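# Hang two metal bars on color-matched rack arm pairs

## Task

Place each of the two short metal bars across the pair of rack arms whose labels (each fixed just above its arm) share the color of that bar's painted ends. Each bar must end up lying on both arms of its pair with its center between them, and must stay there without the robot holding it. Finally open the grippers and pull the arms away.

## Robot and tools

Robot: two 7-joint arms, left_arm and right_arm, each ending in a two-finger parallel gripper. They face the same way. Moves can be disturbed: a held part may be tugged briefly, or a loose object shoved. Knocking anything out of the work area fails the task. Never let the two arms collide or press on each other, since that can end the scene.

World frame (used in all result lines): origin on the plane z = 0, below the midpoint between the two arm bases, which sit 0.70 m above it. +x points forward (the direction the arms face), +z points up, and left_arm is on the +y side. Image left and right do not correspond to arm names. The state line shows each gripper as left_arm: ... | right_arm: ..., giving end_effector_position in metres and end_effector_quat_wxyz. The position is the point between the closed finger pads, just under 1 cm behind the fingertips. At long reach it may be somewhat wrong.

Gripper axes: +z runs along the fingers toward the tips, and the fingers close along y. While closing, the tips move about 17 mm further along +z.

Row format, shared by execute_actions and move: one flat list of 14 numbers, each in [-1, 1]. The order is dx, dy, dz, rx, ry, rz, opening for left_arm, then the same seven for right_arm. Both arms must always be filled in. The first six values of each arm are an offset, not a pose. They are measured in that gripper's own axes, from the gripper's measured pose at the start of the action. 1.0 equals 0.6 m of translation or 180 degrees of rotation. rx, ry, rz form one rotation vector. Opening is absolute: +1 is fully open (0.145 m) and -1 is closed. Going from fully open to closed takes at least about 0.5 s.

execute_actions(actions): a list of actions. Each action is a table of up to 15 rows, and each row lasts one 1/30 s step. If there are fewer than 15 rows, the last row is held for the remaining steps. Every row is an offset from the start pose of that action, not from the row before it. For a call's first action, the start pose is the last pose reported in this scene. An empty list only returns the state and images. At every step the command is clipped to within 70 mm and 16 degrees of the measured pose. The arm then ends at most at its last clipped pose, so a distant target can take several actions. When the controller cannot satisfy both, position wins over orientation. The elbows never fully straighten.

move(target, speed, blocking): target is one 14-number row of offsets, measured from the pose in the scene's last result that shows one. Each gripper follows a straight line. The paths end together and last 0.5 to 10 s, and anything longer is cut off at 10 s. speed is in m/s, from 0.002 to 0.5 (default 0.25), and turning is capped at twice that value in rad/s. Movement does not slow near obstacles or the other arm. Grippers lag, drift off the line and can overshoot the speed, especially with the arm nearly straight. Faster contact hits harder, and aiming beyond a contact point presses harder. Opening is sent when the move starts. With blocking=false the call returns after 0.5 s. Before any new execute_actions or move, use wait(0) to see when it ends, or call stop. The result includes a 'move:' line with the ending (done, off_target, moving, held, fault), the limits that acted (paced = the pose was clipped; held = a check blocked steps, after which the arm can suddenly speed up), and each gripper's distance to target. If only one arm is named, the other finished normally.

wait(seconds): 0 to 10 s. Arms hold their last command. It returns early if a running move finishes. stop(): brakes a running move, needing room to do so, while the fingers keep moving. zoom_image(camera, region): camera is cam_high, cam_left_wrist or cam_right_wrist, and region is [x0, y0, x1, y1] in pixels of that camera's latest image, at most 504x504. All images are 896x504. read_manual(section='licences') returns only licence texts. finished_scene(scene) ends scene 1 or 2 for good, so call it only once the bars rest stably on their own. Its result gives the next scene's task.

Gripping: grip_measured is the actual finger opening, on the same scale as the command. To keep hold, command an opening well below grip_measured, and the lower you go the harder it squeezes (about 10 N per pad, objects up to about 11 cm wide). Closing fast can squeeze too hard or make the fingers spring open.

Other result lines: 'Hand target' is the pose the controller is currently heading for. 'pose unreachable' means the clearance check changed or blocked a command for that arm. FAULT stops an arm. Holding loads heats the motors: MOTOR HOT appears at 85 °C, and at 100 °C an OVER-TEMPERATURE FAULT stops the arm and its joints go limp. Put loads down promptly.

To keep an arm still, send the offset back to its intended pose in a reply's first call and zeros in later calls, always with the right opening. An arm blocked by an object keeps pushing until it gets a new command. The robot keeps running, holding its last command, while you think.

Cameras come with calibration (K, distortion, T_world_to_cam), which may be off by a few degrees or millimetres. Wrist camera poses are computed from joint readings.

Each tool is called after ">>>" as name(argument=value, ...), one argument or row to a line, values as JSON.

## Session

>>> execute_actions(
  actions=[],
)

Scene clock: 0.00 s.
left_arm: end_effector_position=(+0.2687, +0.1476, +0.4469) grip_measured=+1.00 end_effector_quat_wxyz=(+0.010, +0.710, -0.002, +0.704) | right_arm: end_effector_position=(+0.2698, -0.1565, +0.4498) grip_measured=+1.00 end_effector_quat_wxyz=(+0.002, +0.709, -0.004, +0.705)
Joint positions: left_arm=[-0.438  0.333 -0.298  1.807  0.18  -0.279 -0.347  0.145] | right_arm=[-0.442  0.34  -0.278  1.818  0.184 -0.27  -0.361  0.145]
Joint velocities: left_arm=[-0.077  0.011 -0.002  0.012  0.037 -0.022 -0.139 -0.   ] | right_arm=[-0.011 -0.055  0.017 -0.022 -0.037  0.022 -0.037  0.   ]
Hand target (left_arm): +0.269, +0.148, +0.447; +0.010, +0.710, -0.002, +0.704
Hand target (right_arm): +0.270, -0.156, +0.450; +0.002, +0.709, -0.004, +0.705

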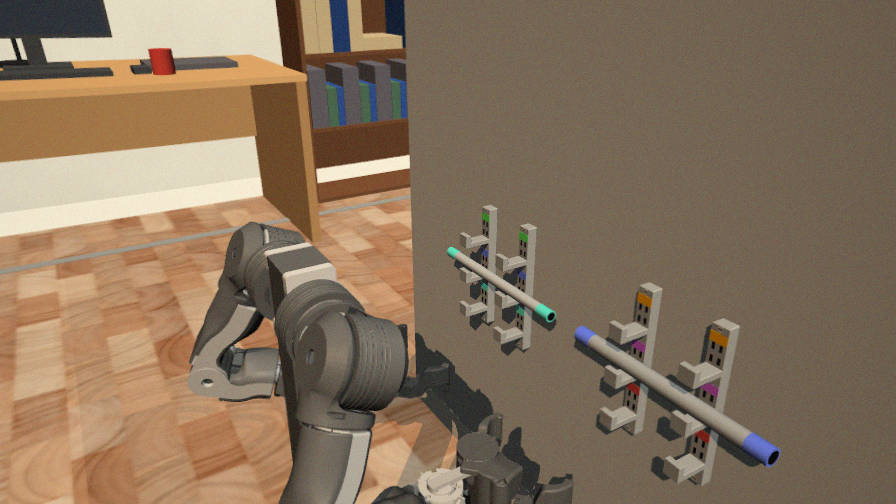

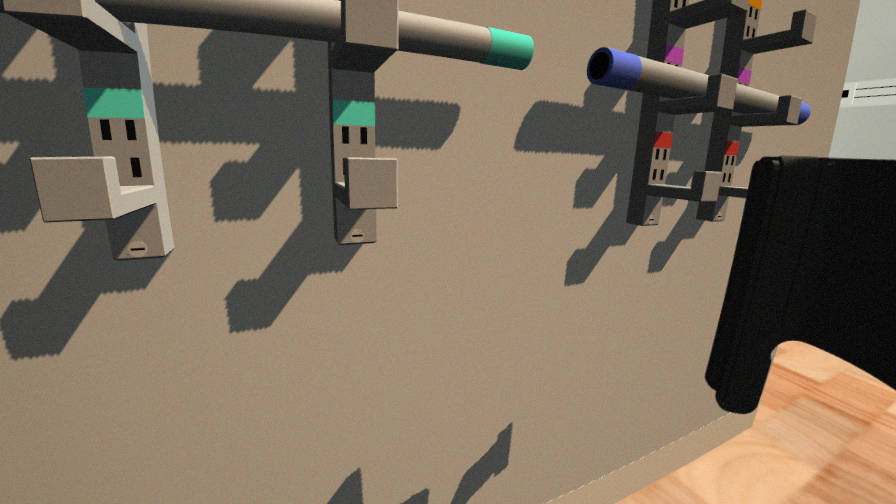

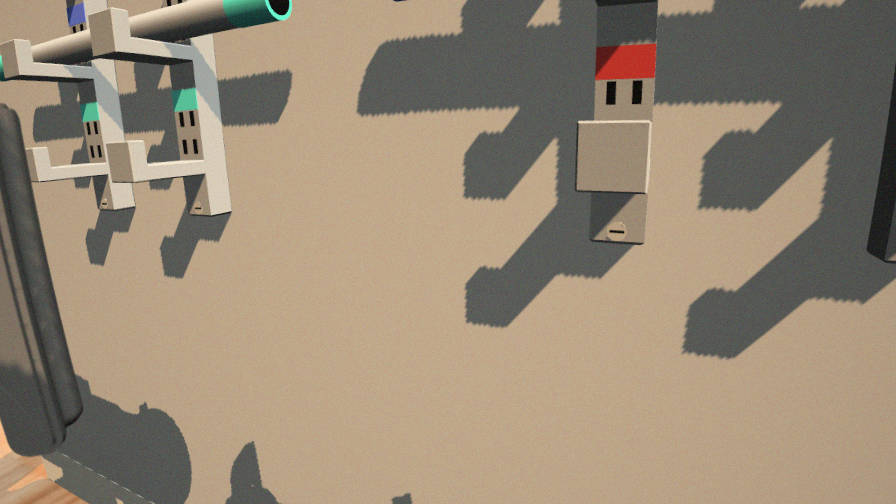

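>>> execute_actions(
  actions=[],
)

Scene clock: 2.50 s.
left_arm: end_effector_position=(+0.2687, +0.1476, +0.4469) grip_measured=+1.00 end_effector_quat_wxyz=(+0.010, +0.710, -0.002, +0.704) | right_arm: end_effector_position=(+0.2698, -0.1565, +0.4498) grip_measured=+1.00 end_effector_quat_wxyz=(+0.002, +0.709, -0.004, +0.705)
Joint positions: left_arm=[-0.438  0.333 -0.298  1.807  0.18  -0.279 -0.347  0.145] | right_arm=[-0.442  0.34  -0.278  1.818  0.184 -0.27  -0.361  0.145]
Joint velocities: left_arm=[ 0.033  0.011 -0.022 -0.002 -0.081 -0.037  0.022  0.   ] | right_arm=[ 0.011  0.033 -0.012  0.007  0.037  0.007  0.037  0.   ]
Hand target (left_arm): +0.269, +0.148, +0.447; +0.010, +0.710, -0.002, +0.704
Hand target (right_arm): +0.270, -0.156, +0.450; +0.002, +0.709, -0.004, +0.705

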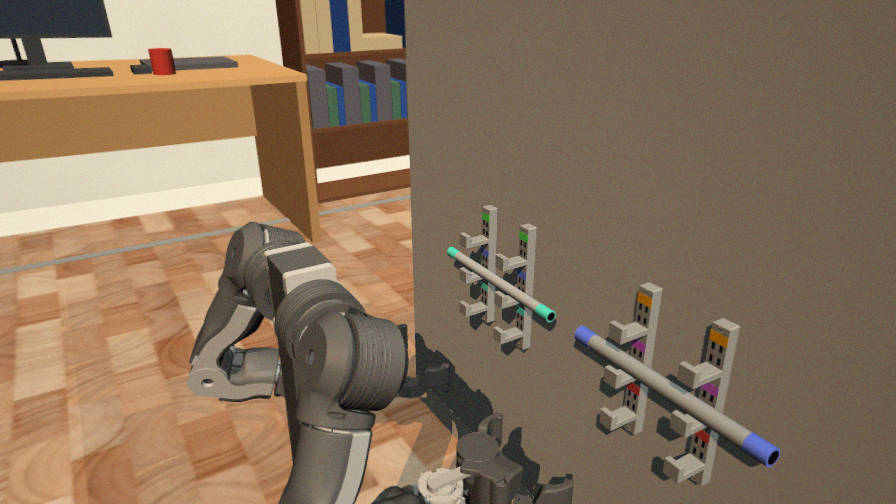

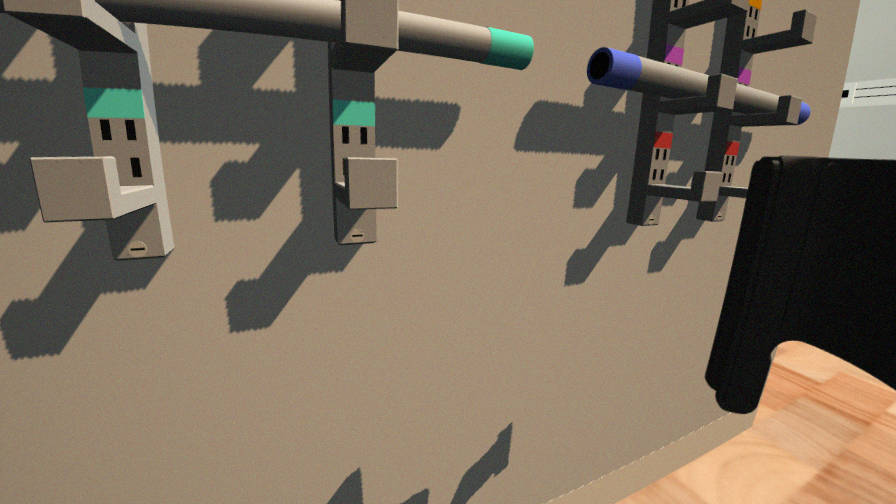

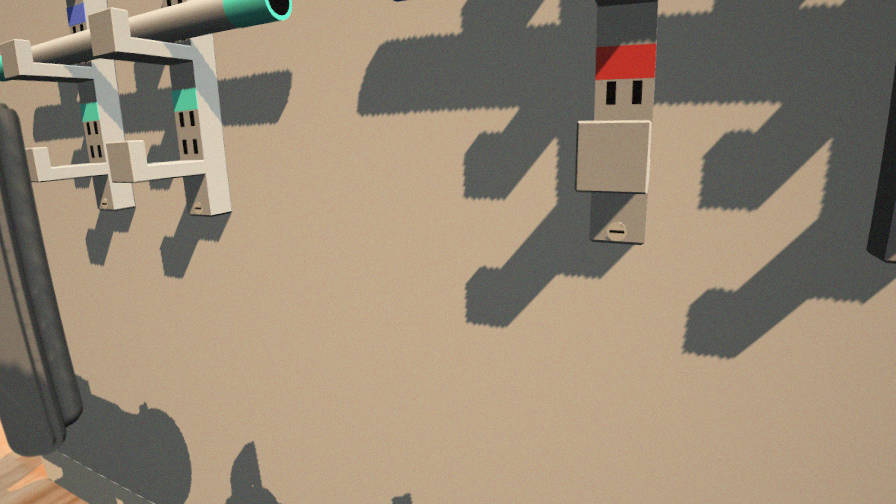

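>>> move(
  target=[0,-0.17,-0.082,0,0,0,0.2,0,0.156,-0.083,0,0,0,0.2],
  speed=0.3,
)

>>> move(
  target=[0,0,0,0,0,-0.5,-0.2,0,0,0,0,0,0.5,-0.2],
  speed=0.5,
)

Scene clock: 4.37 s.
left_arm: end_effector_position=(+0.2197, +0.2523, +0.4454) grip_measured=+0.20 end_effector_quat_wxyz=(+0.005, +0.712, +0.002, +0.703) | right_arm: end_effector_position=(+0.2211, -0.2498, +0.4499) grip_measured=+0.20 end_effector_quat_wxyz=(+0.004, +0.710, -0.005, +0.705)
Joint positions: left_arm=[-0.75   0.65  -0.037  1.782  0.544 -0.584 -0.176  0.09 ] | right_arm=[-0.75   0.631 -0.032  1.811  0.509 -0.558 -0.209  0.09 ]
Joint velocities: left_arm=[ 0.033 -0.033 -0.007 -0.002 -0.051 -0.051 -0.066  0.   ] | right_arm=[-0.055 -0.033 -0.017 -0.002 -0.081  0.081 -0.022 -0.   ]
Hand target (left_arm): +0.220, +0.250, +0.446; +0.010, +0.711, +0.001, +0.703
Hand target (right_arm): +0.221, -0.248, +0.450; +0.001, +0.708, -0.004, +0.706
Off the commanded pose (left_arm): 0.003 m, 1 deg.
Off the commanded pose (right_arm): 0.002 m, 0 deg.
move: done
camera_calibration (this result's frames):
cam_left_wrist: T_world_to_cam=[[-0.393674, -0.917821, 0.0512359, 0.286966], [-0.249145, 0.0528814, -0.967021, 0.480505], [0.884843, -0.393456, -0.249489, 0.0657803], [0, 0, 0, 1]] pos_world=[0.174481, 0.263855, 0.466367]
cam_right_wrist: T_world_to_cam=[[0.388301, -0.920901, -0.0341027, -0.289431], [-0.24926, -0.06933, -0.965952, 0.483513], [0.887182, 0.38358, -0.256464, 0.069742], [0, 0, 0, 1]] pos_world=[0.171033, -0.259767, 0.475067]

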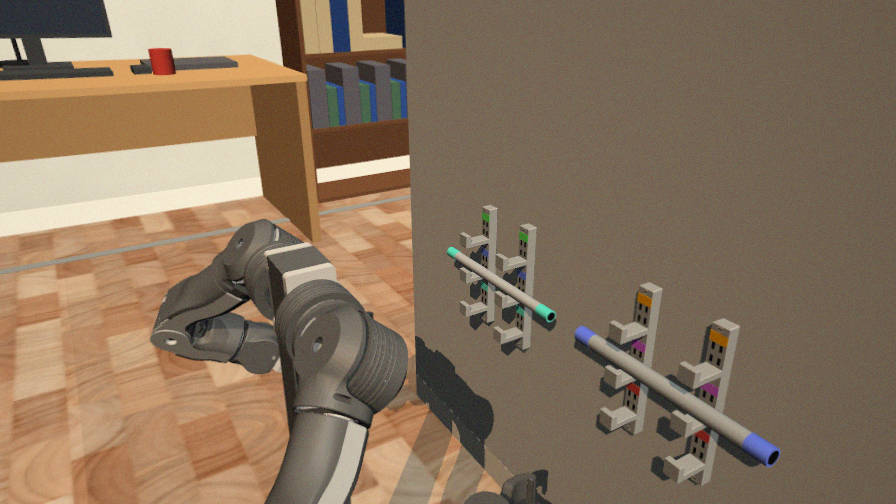

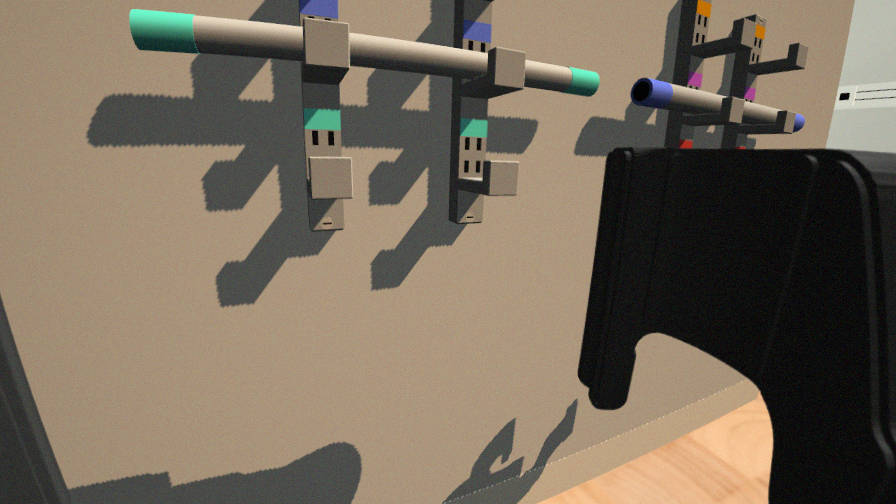

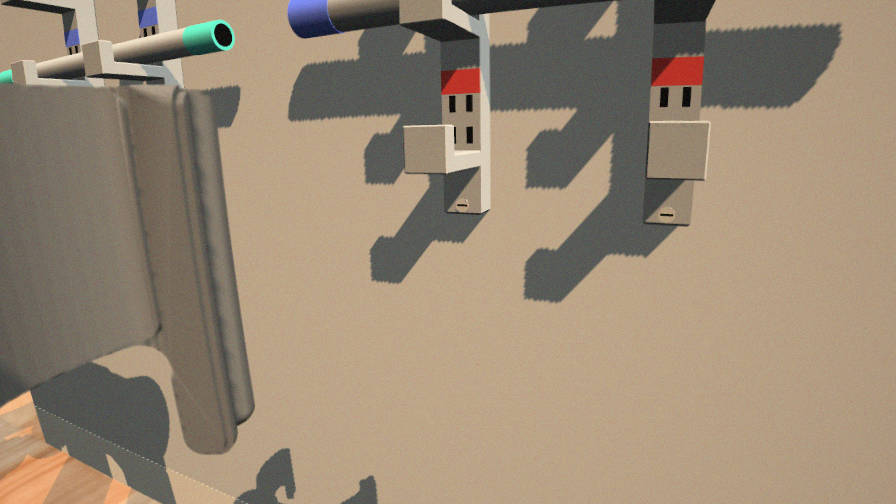

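Scene clock: 6.43 s.
left_arm: end_effector_position=(+0.2233, +0.2519, +0.4527) grip_measured=-0.20 end_effector_quat_wxyz=(+0.508, +0.496, +0.493, +0.502) | right_arm: end_effector_position=(+0.2201, -0.2487, +0.4533) grip_measured=-0.20 end_effector_quat_wxyz=(+0.500, -0.502, +0.495, -0.503)
Joint positions: left_arm=[-0.504 -0.114  0.616  1.775  1.577  0.634  0.354  0.061] | right_arm=[-0.537 -0.111  0.59   1.803  1.581  0.599  0.347  0.061]
Joint velocities: left_arm=[-0.011  0.011  0.002  0.007  0.037  0.037 -0.037 -0.   ] | right_arm=[ 0.055  0.055  0.002  0.007  0.081 -0.037 -0.051  0.   ]
Hand target (left_arm): +0.223, +0.252, +0.450; +0.507, +0.497, +0.497, +0.499
Hand target (right_arm): +0.220, -0.249, +0.452; +0.499, -0.502, +0.497, -0.501
Off the commanded pose (left_arm): 0.008 m, 2 deg.
Off the commanded pose (right_arm): 0.004 m, 1 deg.
joint sent to its limit (left arm) — the command would take joint 5 (forearm roll) past its upper limit, so that joint was sent only as far as its limit.
joint sent to its limit (right arm) — the command would take joint 5 (forearm roll) past its upper limit, so that joint was sent only as far as its limit.
move: off_target (left_arm, right_arm)
camera_calibration (this result's frames):
cam_left_wrist: T_world_to_cam=[[-0.408824, 0.0432508, 0.911588, -0.340472], [-0.244615, -0.967519, -0.0637992, 0.335562], [0.879219, -0.249071, 0.406125, -0.267619], [0, 0, 0, 1]] pos_world=[0.178186, 0.272733, 0.440466]
cam_right_wrist: T_world_to_cam=[[0.40805, 0.0224959, -0.912682, 0.340626], [-0.244691, 0.965816, -0.0855929, 0.344064], [0.879558, 0.258251, 0.399605, -0.255827], [0, 0, 0, 1]] pos_world=[0.170212, -0.273897, 0.442563]

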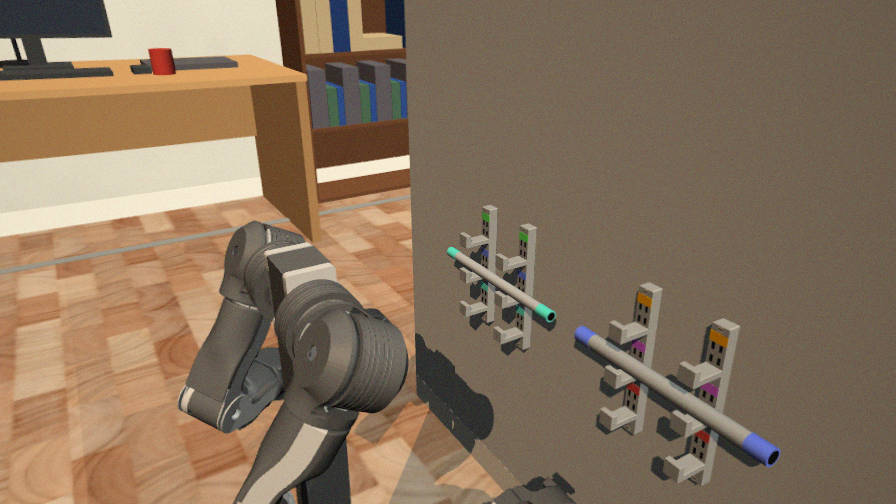

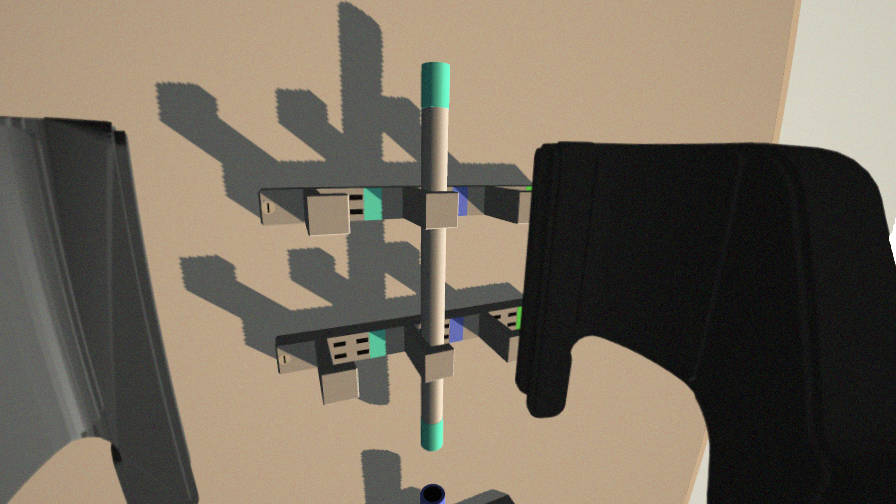

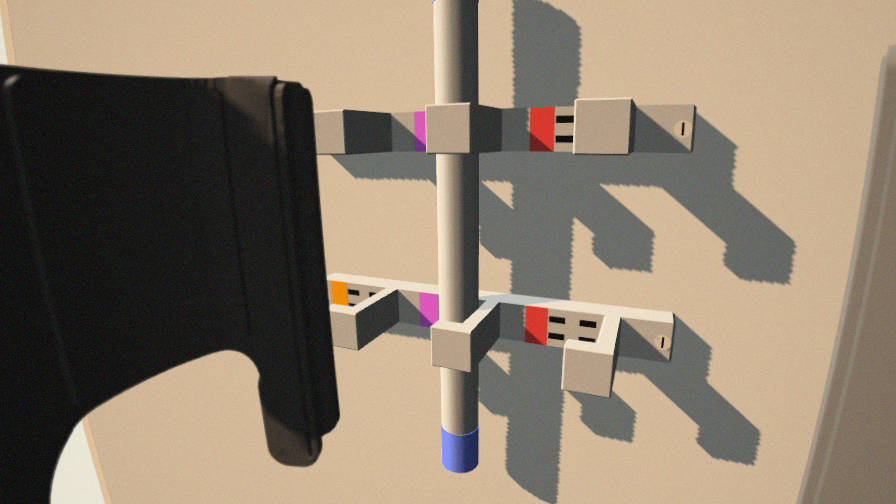

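>>> move(
  target=[-0.128,0.162,0.195,0,0,0,-0.2,-0.015,-0.167,0.2,0,0,0,-0.2],
  speed=0.25,
)

Scene clock: 10.67 s.
left_arm: end_effector_position=(+0.3384, +0.1731, +0.5525) grip_measured=-0.20 end_effector_quat_wxyz=(+0.511, +0.498, +0.488, +0.503) | right_arm: end_effector_position=(+0.3377, -0.2394, +0.5535) grip_measured=-0.20 end_effector_quat_wxyz=(+0.493, -0.504, +0.486, -0.517)
Joint positions: left_arm=[-0.098 -0.173  0.241  2.02   1.519  0.309 -0.295  0.061] | right_arm=[ 0.049 -0.167  0.587  1.953  1.582  0.614 -0.351  0.061]
Joint velocities: left_arm=[ 0.033  0.011  0.012  0.007  0.007 -0.037 -0.007 -0.   ] | right_arm=[ 0.099 -0.055 -0.012 -0.002 -0.037 -0.037 -0.095 -0.   ]
Hand target (left_arm): +0.339, +0.174, +0.551; +0.508, +0.499, +0.491, +0.503
Hand target (right_arm): +0.338, -0.240, +0.553; +0.491, -0.503, +0.489, -0.516
Off the commanded pose (left_arm): 0.001 m, 1 deg.
Off the commanded pose (right_arm): 0.002 m, 2 deg.
joint sent to its limit (left arm) — the command would take joint 2 (shoulder roll) past its lower limit, so that joint was sent only as far as its limit.
joint sent to its limit (right arm) — the command would take joint 2 (shoulder roll) past its lower limit and joint 5 (forearm roll) past its upper limit, so those joints were sent only as far as their limits.
move: done
camera_calibration (this result's frames):
cam_left_wrist: T_world_to_cam=[[-0.414979, 0.0417737, 0.908871, -0.377166], [-0.252906, -0.964873, -0.0711261, 0.300307], [0.873974, -0.259375, 0.410967, -0.428047], [0, 0, 0, 1]] pos_world=[0.293535, 0.194489, 0.540068]
cam_right_wrist: T_world_to_cam=[[0.419049, -0.0100554, -0.907908, 0.369775], [-0.233165, 0.965214, -0.118309, 0.386495], [0.877515, 0.261269, 0.402127, -0.401648], [0, 0, 0, 1]] pos_world=[0.287615, -0.264394, 0.542961]

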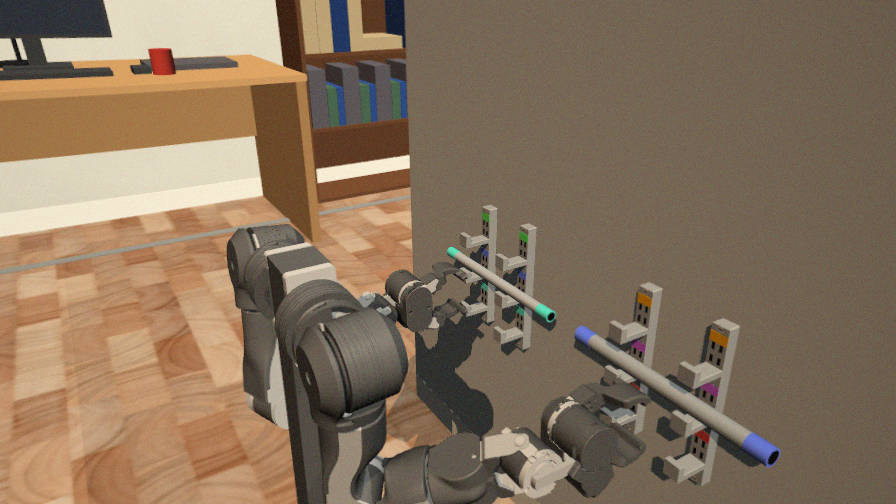

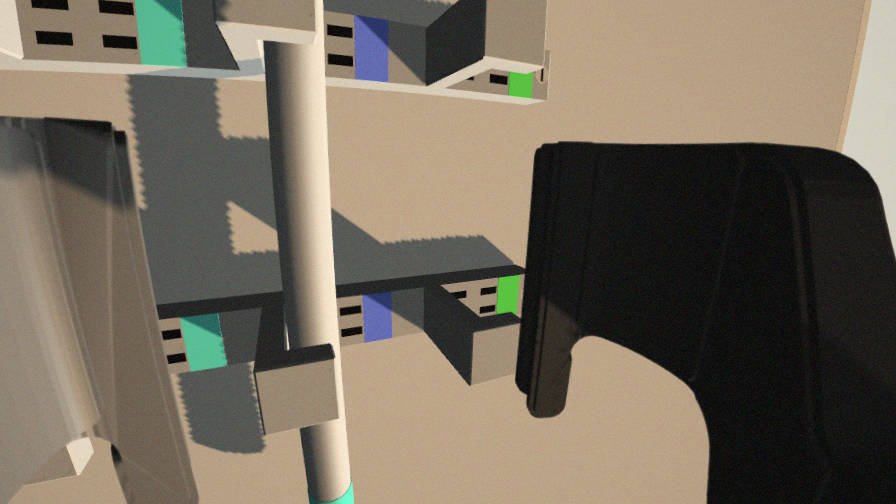

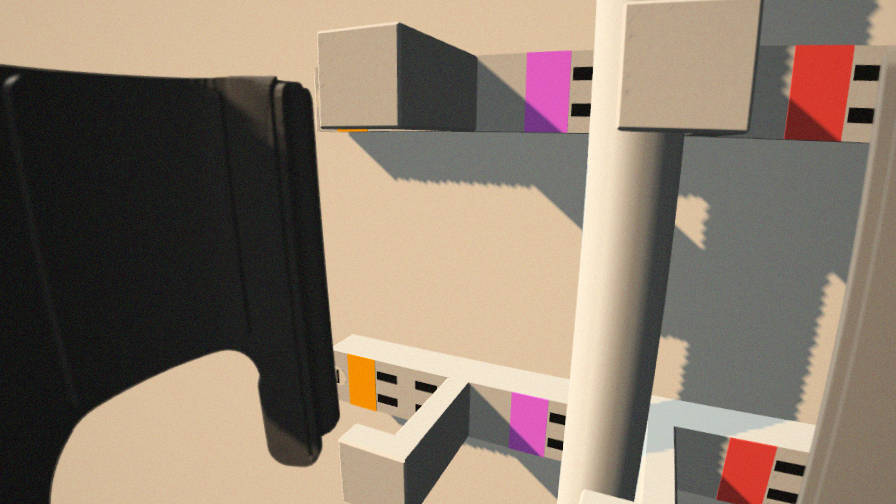

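>>> move(
  target=[0,-0.008,0.143,0,0,0,-0.2,0,0,0.143,0,0,0,-0.2],
  speed=0.1,
)

Scene clock: 12.27 s.
left_arm: end_effector_position=(+0.4243, +0.1728, +0.5496) grip_measured=-0.20 end_effector_quat_wxyz=(+0.510, +0.501, +0.487, +0.503) | right_arm: end_effector_position=(+0.4222, -0.2425, +0.5477) grip_measured=-0.20 end_effector_quat_wxyz=(+0.486, -0.508, +0.495, -0.509)
Joint positions: left_arm=[ 0.276 -0.128  0.241  1.603  1.446  0.265 -0.252  0.061] | right_arm=[ 0.371 -0.082  0.521  1.549  1.421  0.518 -0.286  0.061]
Joint velocities: left_arm=[-0.011  0.033  0.017 -0.007 -0.037  0.037 -0.037 -0.   ] | right_arm=[-0.055 -0.055  0.012  0.007  0.051 -0.066 -0.022 -0.   ]
Hand target (left_arm): +0.424, +0.173, +0.549; +0.509, +0.499, +0.487, +0.504
Hand target (right_arm): +0.423, -0.242, +0.554; +0.493, -0.501, +0.489, -0.516
Off the commanded pose (left_arm): 0.001 m, 0 deg.
Off the commanded pose (right_arm): 0.008 m, 2 deg.
move: off_target (right_arm)
camera_calibration (this result's frames):
cam_left_wrist: T_world_to_cam=[[-0.412295, 0.0380488, 0.910255, -0.340111], [-0.255331, -0.963912, -0.0753593, 0.324667], [0.874539, -0.263487, 0.407132, -0.499451], [0, 0, 0, 1]] pos_world=[0.37946, 0.194292, 0.537397]
cam_right_wrist: T_world_to_cam=[[0.39401, -0.00711736, -0.919078, 0.346389], [-0.232351, 0.966718, -0.107096, 0.40235], [0.889252, 0.255746, 0.379243, -0.466436], [0, 0, 0, 1]] pos_world=[0.371784, -0.267205, 0.538341]

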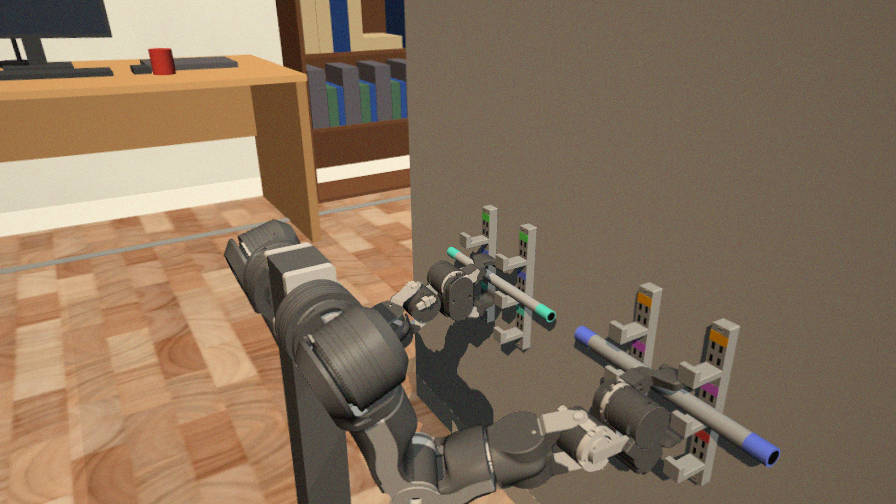

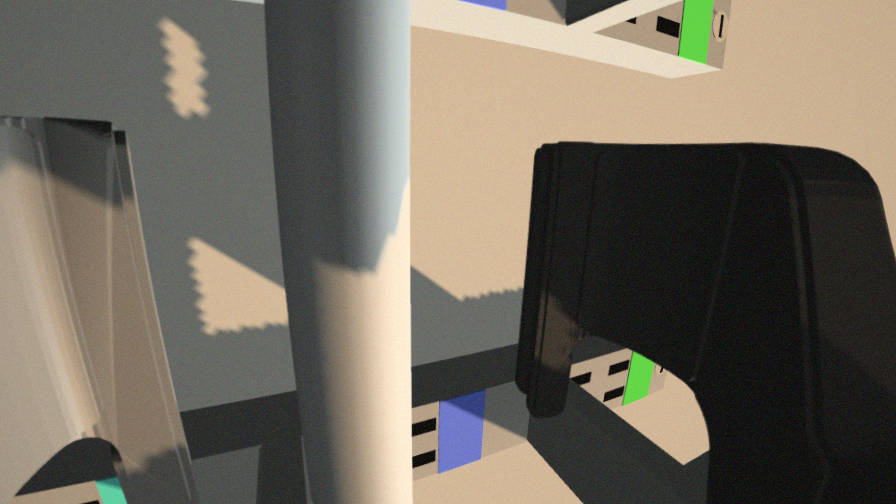

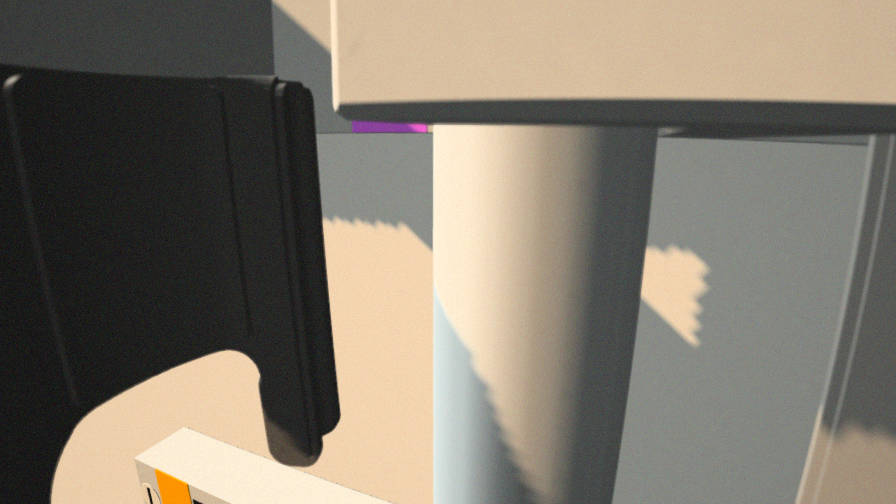

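>>> move(
  target=[0,0,0,0,0,0,-1,0,-0.008,0,0,0,0,-1],
  speed=0.1,
)

Scene clock: 13.30 s.
left_arm: end_effector_position=(+0.4242, +0.1728, +0.5491) grip_measured=-0.75 end_effector_quat_wxyz=(+0.509, +0.501, +0.487, +0.503) | right_arm: end_effector_position=(+0.4220, -0.2426, +0.5427) grip_measured=-0.53 end_effector_quat_wxyz=(+0.482, -0.512, +0.506, -0.500)
Joint positions: left_arm=[ 0.275 -0.128  0.241  1.603  1.445  0.265 -0.253  0.019] | right_arm=[ 0.37  -0.083  0.521  1.549  1.431  0.512 -0.317  0.035]
Joint velocities: left_arm=[-0.033 -0.143 -0.002 -0.002  0.125 -0.051  0.095 -0.   ] | right_arm=[-0.033 -0.077 -0.002 -0.002  0.051  0.007  0.051 -0.   ]
Hand target (left_arm): +0.424, +0.173, +0.550; +0.510, +0.501, +0.487, +0.503
Hand target (right_arm): +0.422, -0.242, +0.552; +0.486, -0.509, +0.495, -0.509
Off the commanded pose (left_arm): 0.000 m, 0 deg.
Off the commanded pose (right_arm): 0.010 m, 2 deg.
move: off_target (right_arm)
camera_calibration (this result's frames):
cam_left_wrist: T_world_to_cam=[[-0.410479, 0.0376498, 0.911092, -0.340904], [-0.255373, -0.963912, -0.075222, 0.32458], [0.875381, -0.263545, 0.405281, -0.498559], [0, 0, 0, 1]] pos_world=[0.379384, 0.194309, 0.537067]
cam_right_wrist: T_world_to_cam=[[0.36828, 0.00211219, -0.929713, 0.360766], [-0.232431, 0.968452, -0.089871, 0.393031], [0.900192, 0.249192, 0.357152, -0.458569], [0, 0, 0, 1]] pos_world=[0.37129, -0.267121, 0.53451]

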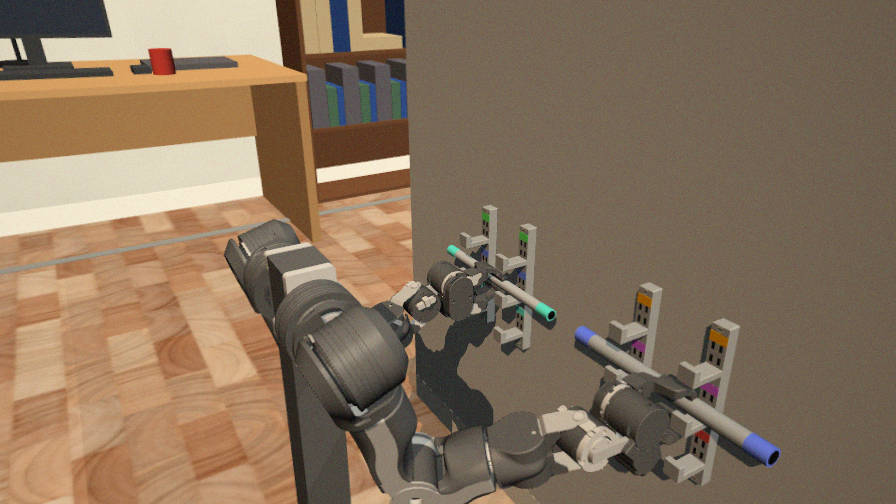

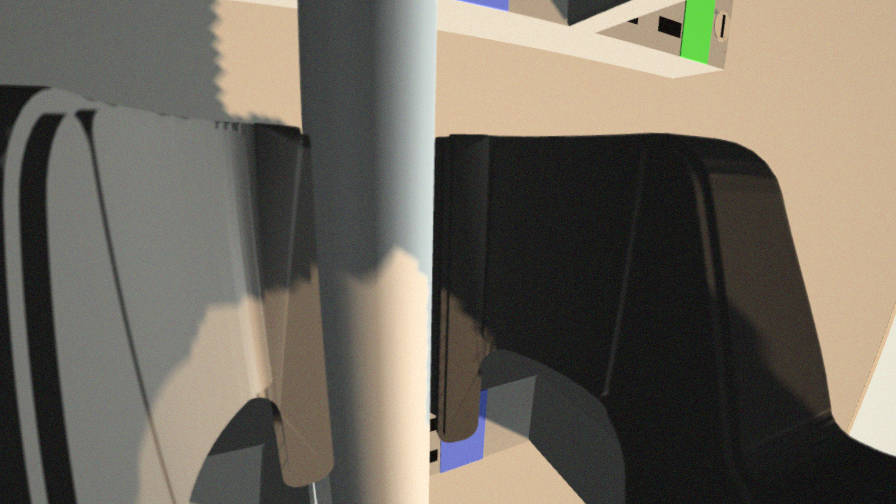

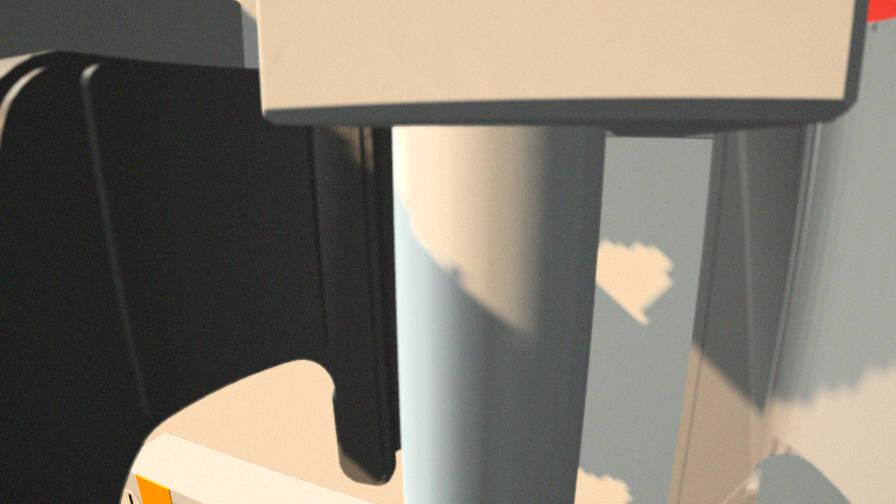

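>>> move(
  target=[0,0.058,0,0,0,0,-1,0,0,0,0,0,0,-0.2],
  speed=0.08,
)

>>> move(
  target=[0,0,-0.135,0,0,0,-1,-0.045,-0.012,-0.08,0,0,0,-0.2],
  speed=0.12,
)

Scene clock: 14.43 s.
left_arm: end_effector_position=(+0.4238, +0.1738, +0.5829) grip_measured=-0.75 end_effector_quat_wxyz=(+0.506, +0.501, +0.488, +0.504) | right_arm: end_effector_position=(+0.4220, -0.2426, +0.5422) grip_measured=-0.20 end_effector_quat_wxyz=(+0.481, -0.512, +0.506, -0.500)
Joint positions: left_arm=[ 0.331 -0.139  0.241  1.703  1.458  0.274 -0.412  0.019] | right_arm=[ 0.369 -0.083  0.521  1.549  1.431  0.512 -0.318  0.061]
Joint velocities: left_arm=[ 0.033  0.011 -0.002 -0.012  0.051 -0.007 -0.007  0.   ] | right_arm=[-0.055  0.011 -0.002  0.017 -0.066 -0.051 -0.007  0.   ]
Hand target (left_arm): +0.424, +0.172, +0.584; +0.509, +0.502, +0.487, +0.503
Hand target (right_arm): +0.422, -0.243, +0.543; +0.482, -0.512, +0.506, -0.500
Off the commanded pose (left_arm): 0.002 m, 0 deg.
Off the commanded pose (right_arm): 0.000 m, 0 deg.
move: done
camera_calibration (this result's frames):
cam_left_wrist: T_world_to_cam=[[-0.407982, 0.032893, 0.912397, -0.372843], [-0.25059, -0.965005, -0.0772627, 0.327321], [0.877927, -0.260159, 0.401948, -0.511352], [0, 0, 0, 1]] pos_world=[0.378839, 0.195097, 0.571008]
cam_right_wrist: T_world_to_cam=[[0.366734, 0.00197275, -0.930324, 0.361315], [-0.232559, 0.968444, -0.0896212, 0.392895], [0.90079, 0.249222, 0.35562, -0.45779], [0, 0, 0, 1]] pos_world=[0.371237, -0.267118, 0.534151]

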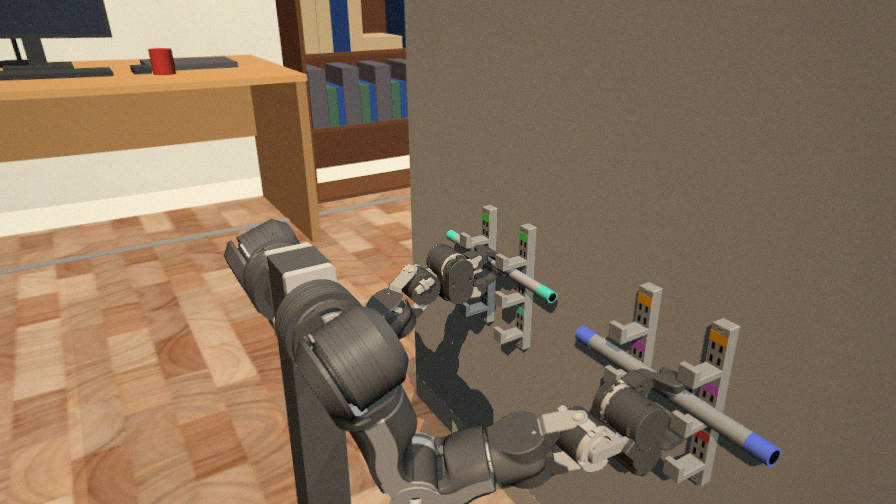

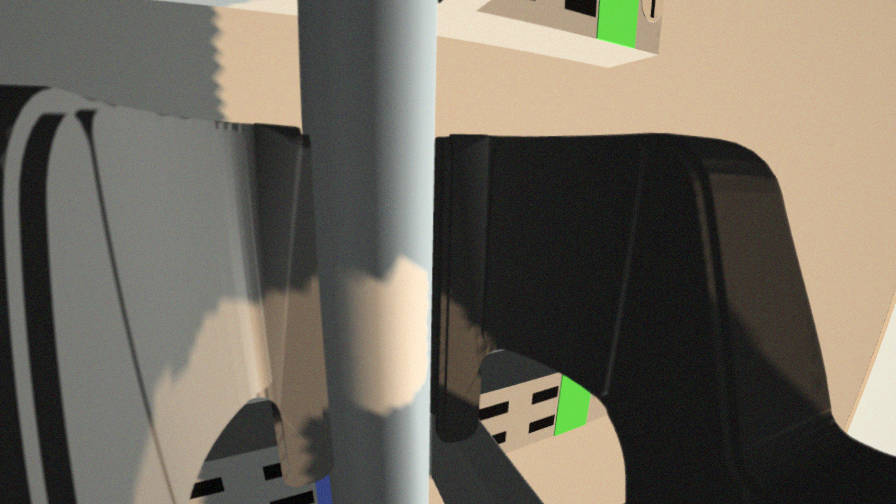

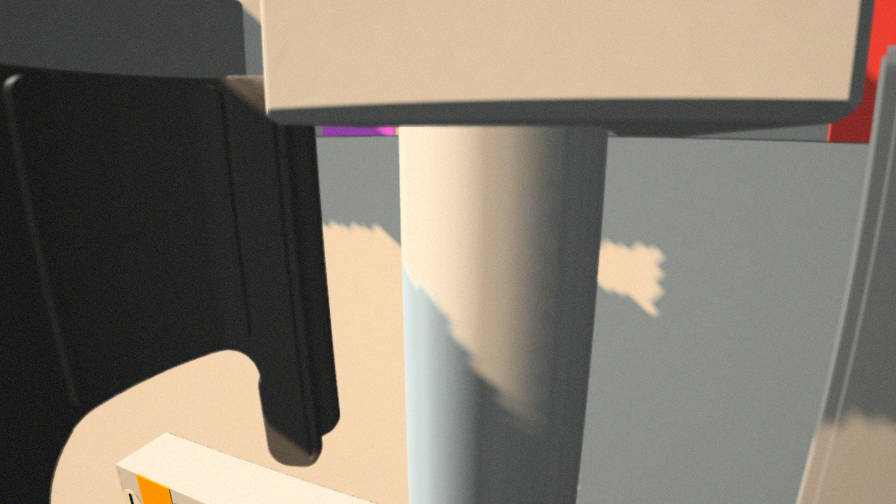

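Scene clock: 15.37 s.
left_arm: end_effector_position=(+0.3428, +0.1750, +0.5798) grip_measured=-0.75 end_effector_quat_wxyz=(+0.504, +0.501, +0.492, +0.502) | right_arm: end_effector_position=(+0.3747, -0.2139, +0.5499) grip_measured=-0.20 end_effector_quat_wxyz=(+0.481, -0.514, +0.504, -0.500)
Joint positions: left_arm=[-0.016 -0.173  0.241  2.097  1.537  0.307 -0.47   0.019] | right_arm=[ 0.151 -0.167  0.438  1.854  1.49   0.468 -0.408  0.061]
Joint velocities: left_arm=[ 0.033 -0.011  0.002  0.017  0.022  0.022 -0.081 -0.   ] | right_arm=[ 0.033  0.077  0.002  0.007  0.066 -0.037 -0.095 -0.   ]
Hand target (left_arm): +0.343, +0.174, +0.582; +0.508, +0.500, +0.489, +0.503
Hand target (right_arm): +0.375, -0.214, +0.551; +0.481, -0.514, +0.505, -0.500
Off the commanded pose (left_arm): 0.001 m, 0 deg.
Off the commanded pose (right_arm): 0.001 m, 0 deg.
joint sent to its limit (left arm) — the command would take joint 2 (shoulder roll) past its lower limit, so that joint was sent only as far as its limit.
joint sent to its limit (right arm) — the command would take joint 2 (shoulder roll) past its lower limit, so that joint was sent only as far as its limit.
move: done
camera_calibration (this result's frames):
cam_left_wrist: T_world_to_cam=[[-0.401978, 0.0339536, 0.91502, -0.406887], [-0.246829, -0.966338, -0.0725767, 0.304197], [0.881754, -0.255027, 0.396827, -0.437858], [0, 0, 0, 1]] pos_world=[0.297608, 0.196107, 0.568141]
cam_right_wrist: T_world_to_cam=[[0.365994, -0.000164994, -0.930617, 0.385662], [-0.235981, 0.967299, -0.0929782, 0.357658], [0.900201, 0.253637, 0.353986, -0.422988], [0, 0, 0, 1]] pos_world=[0.324025, -0.238613, 0.54189]

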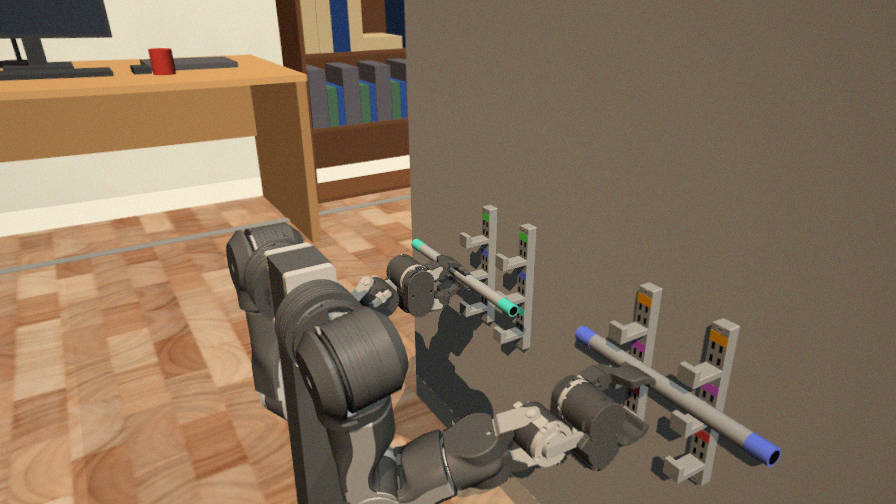

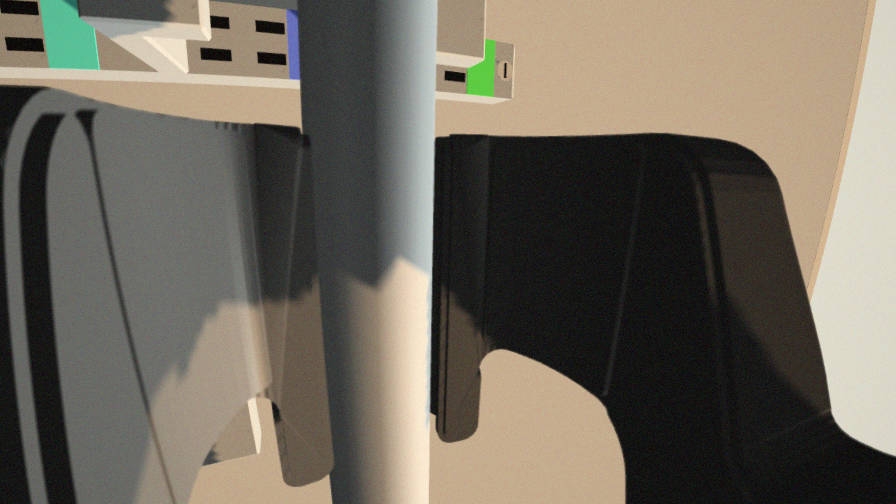

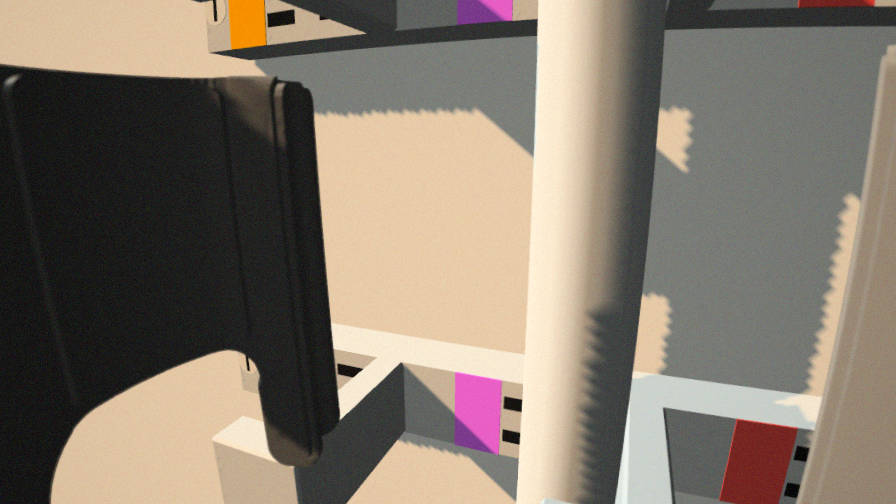

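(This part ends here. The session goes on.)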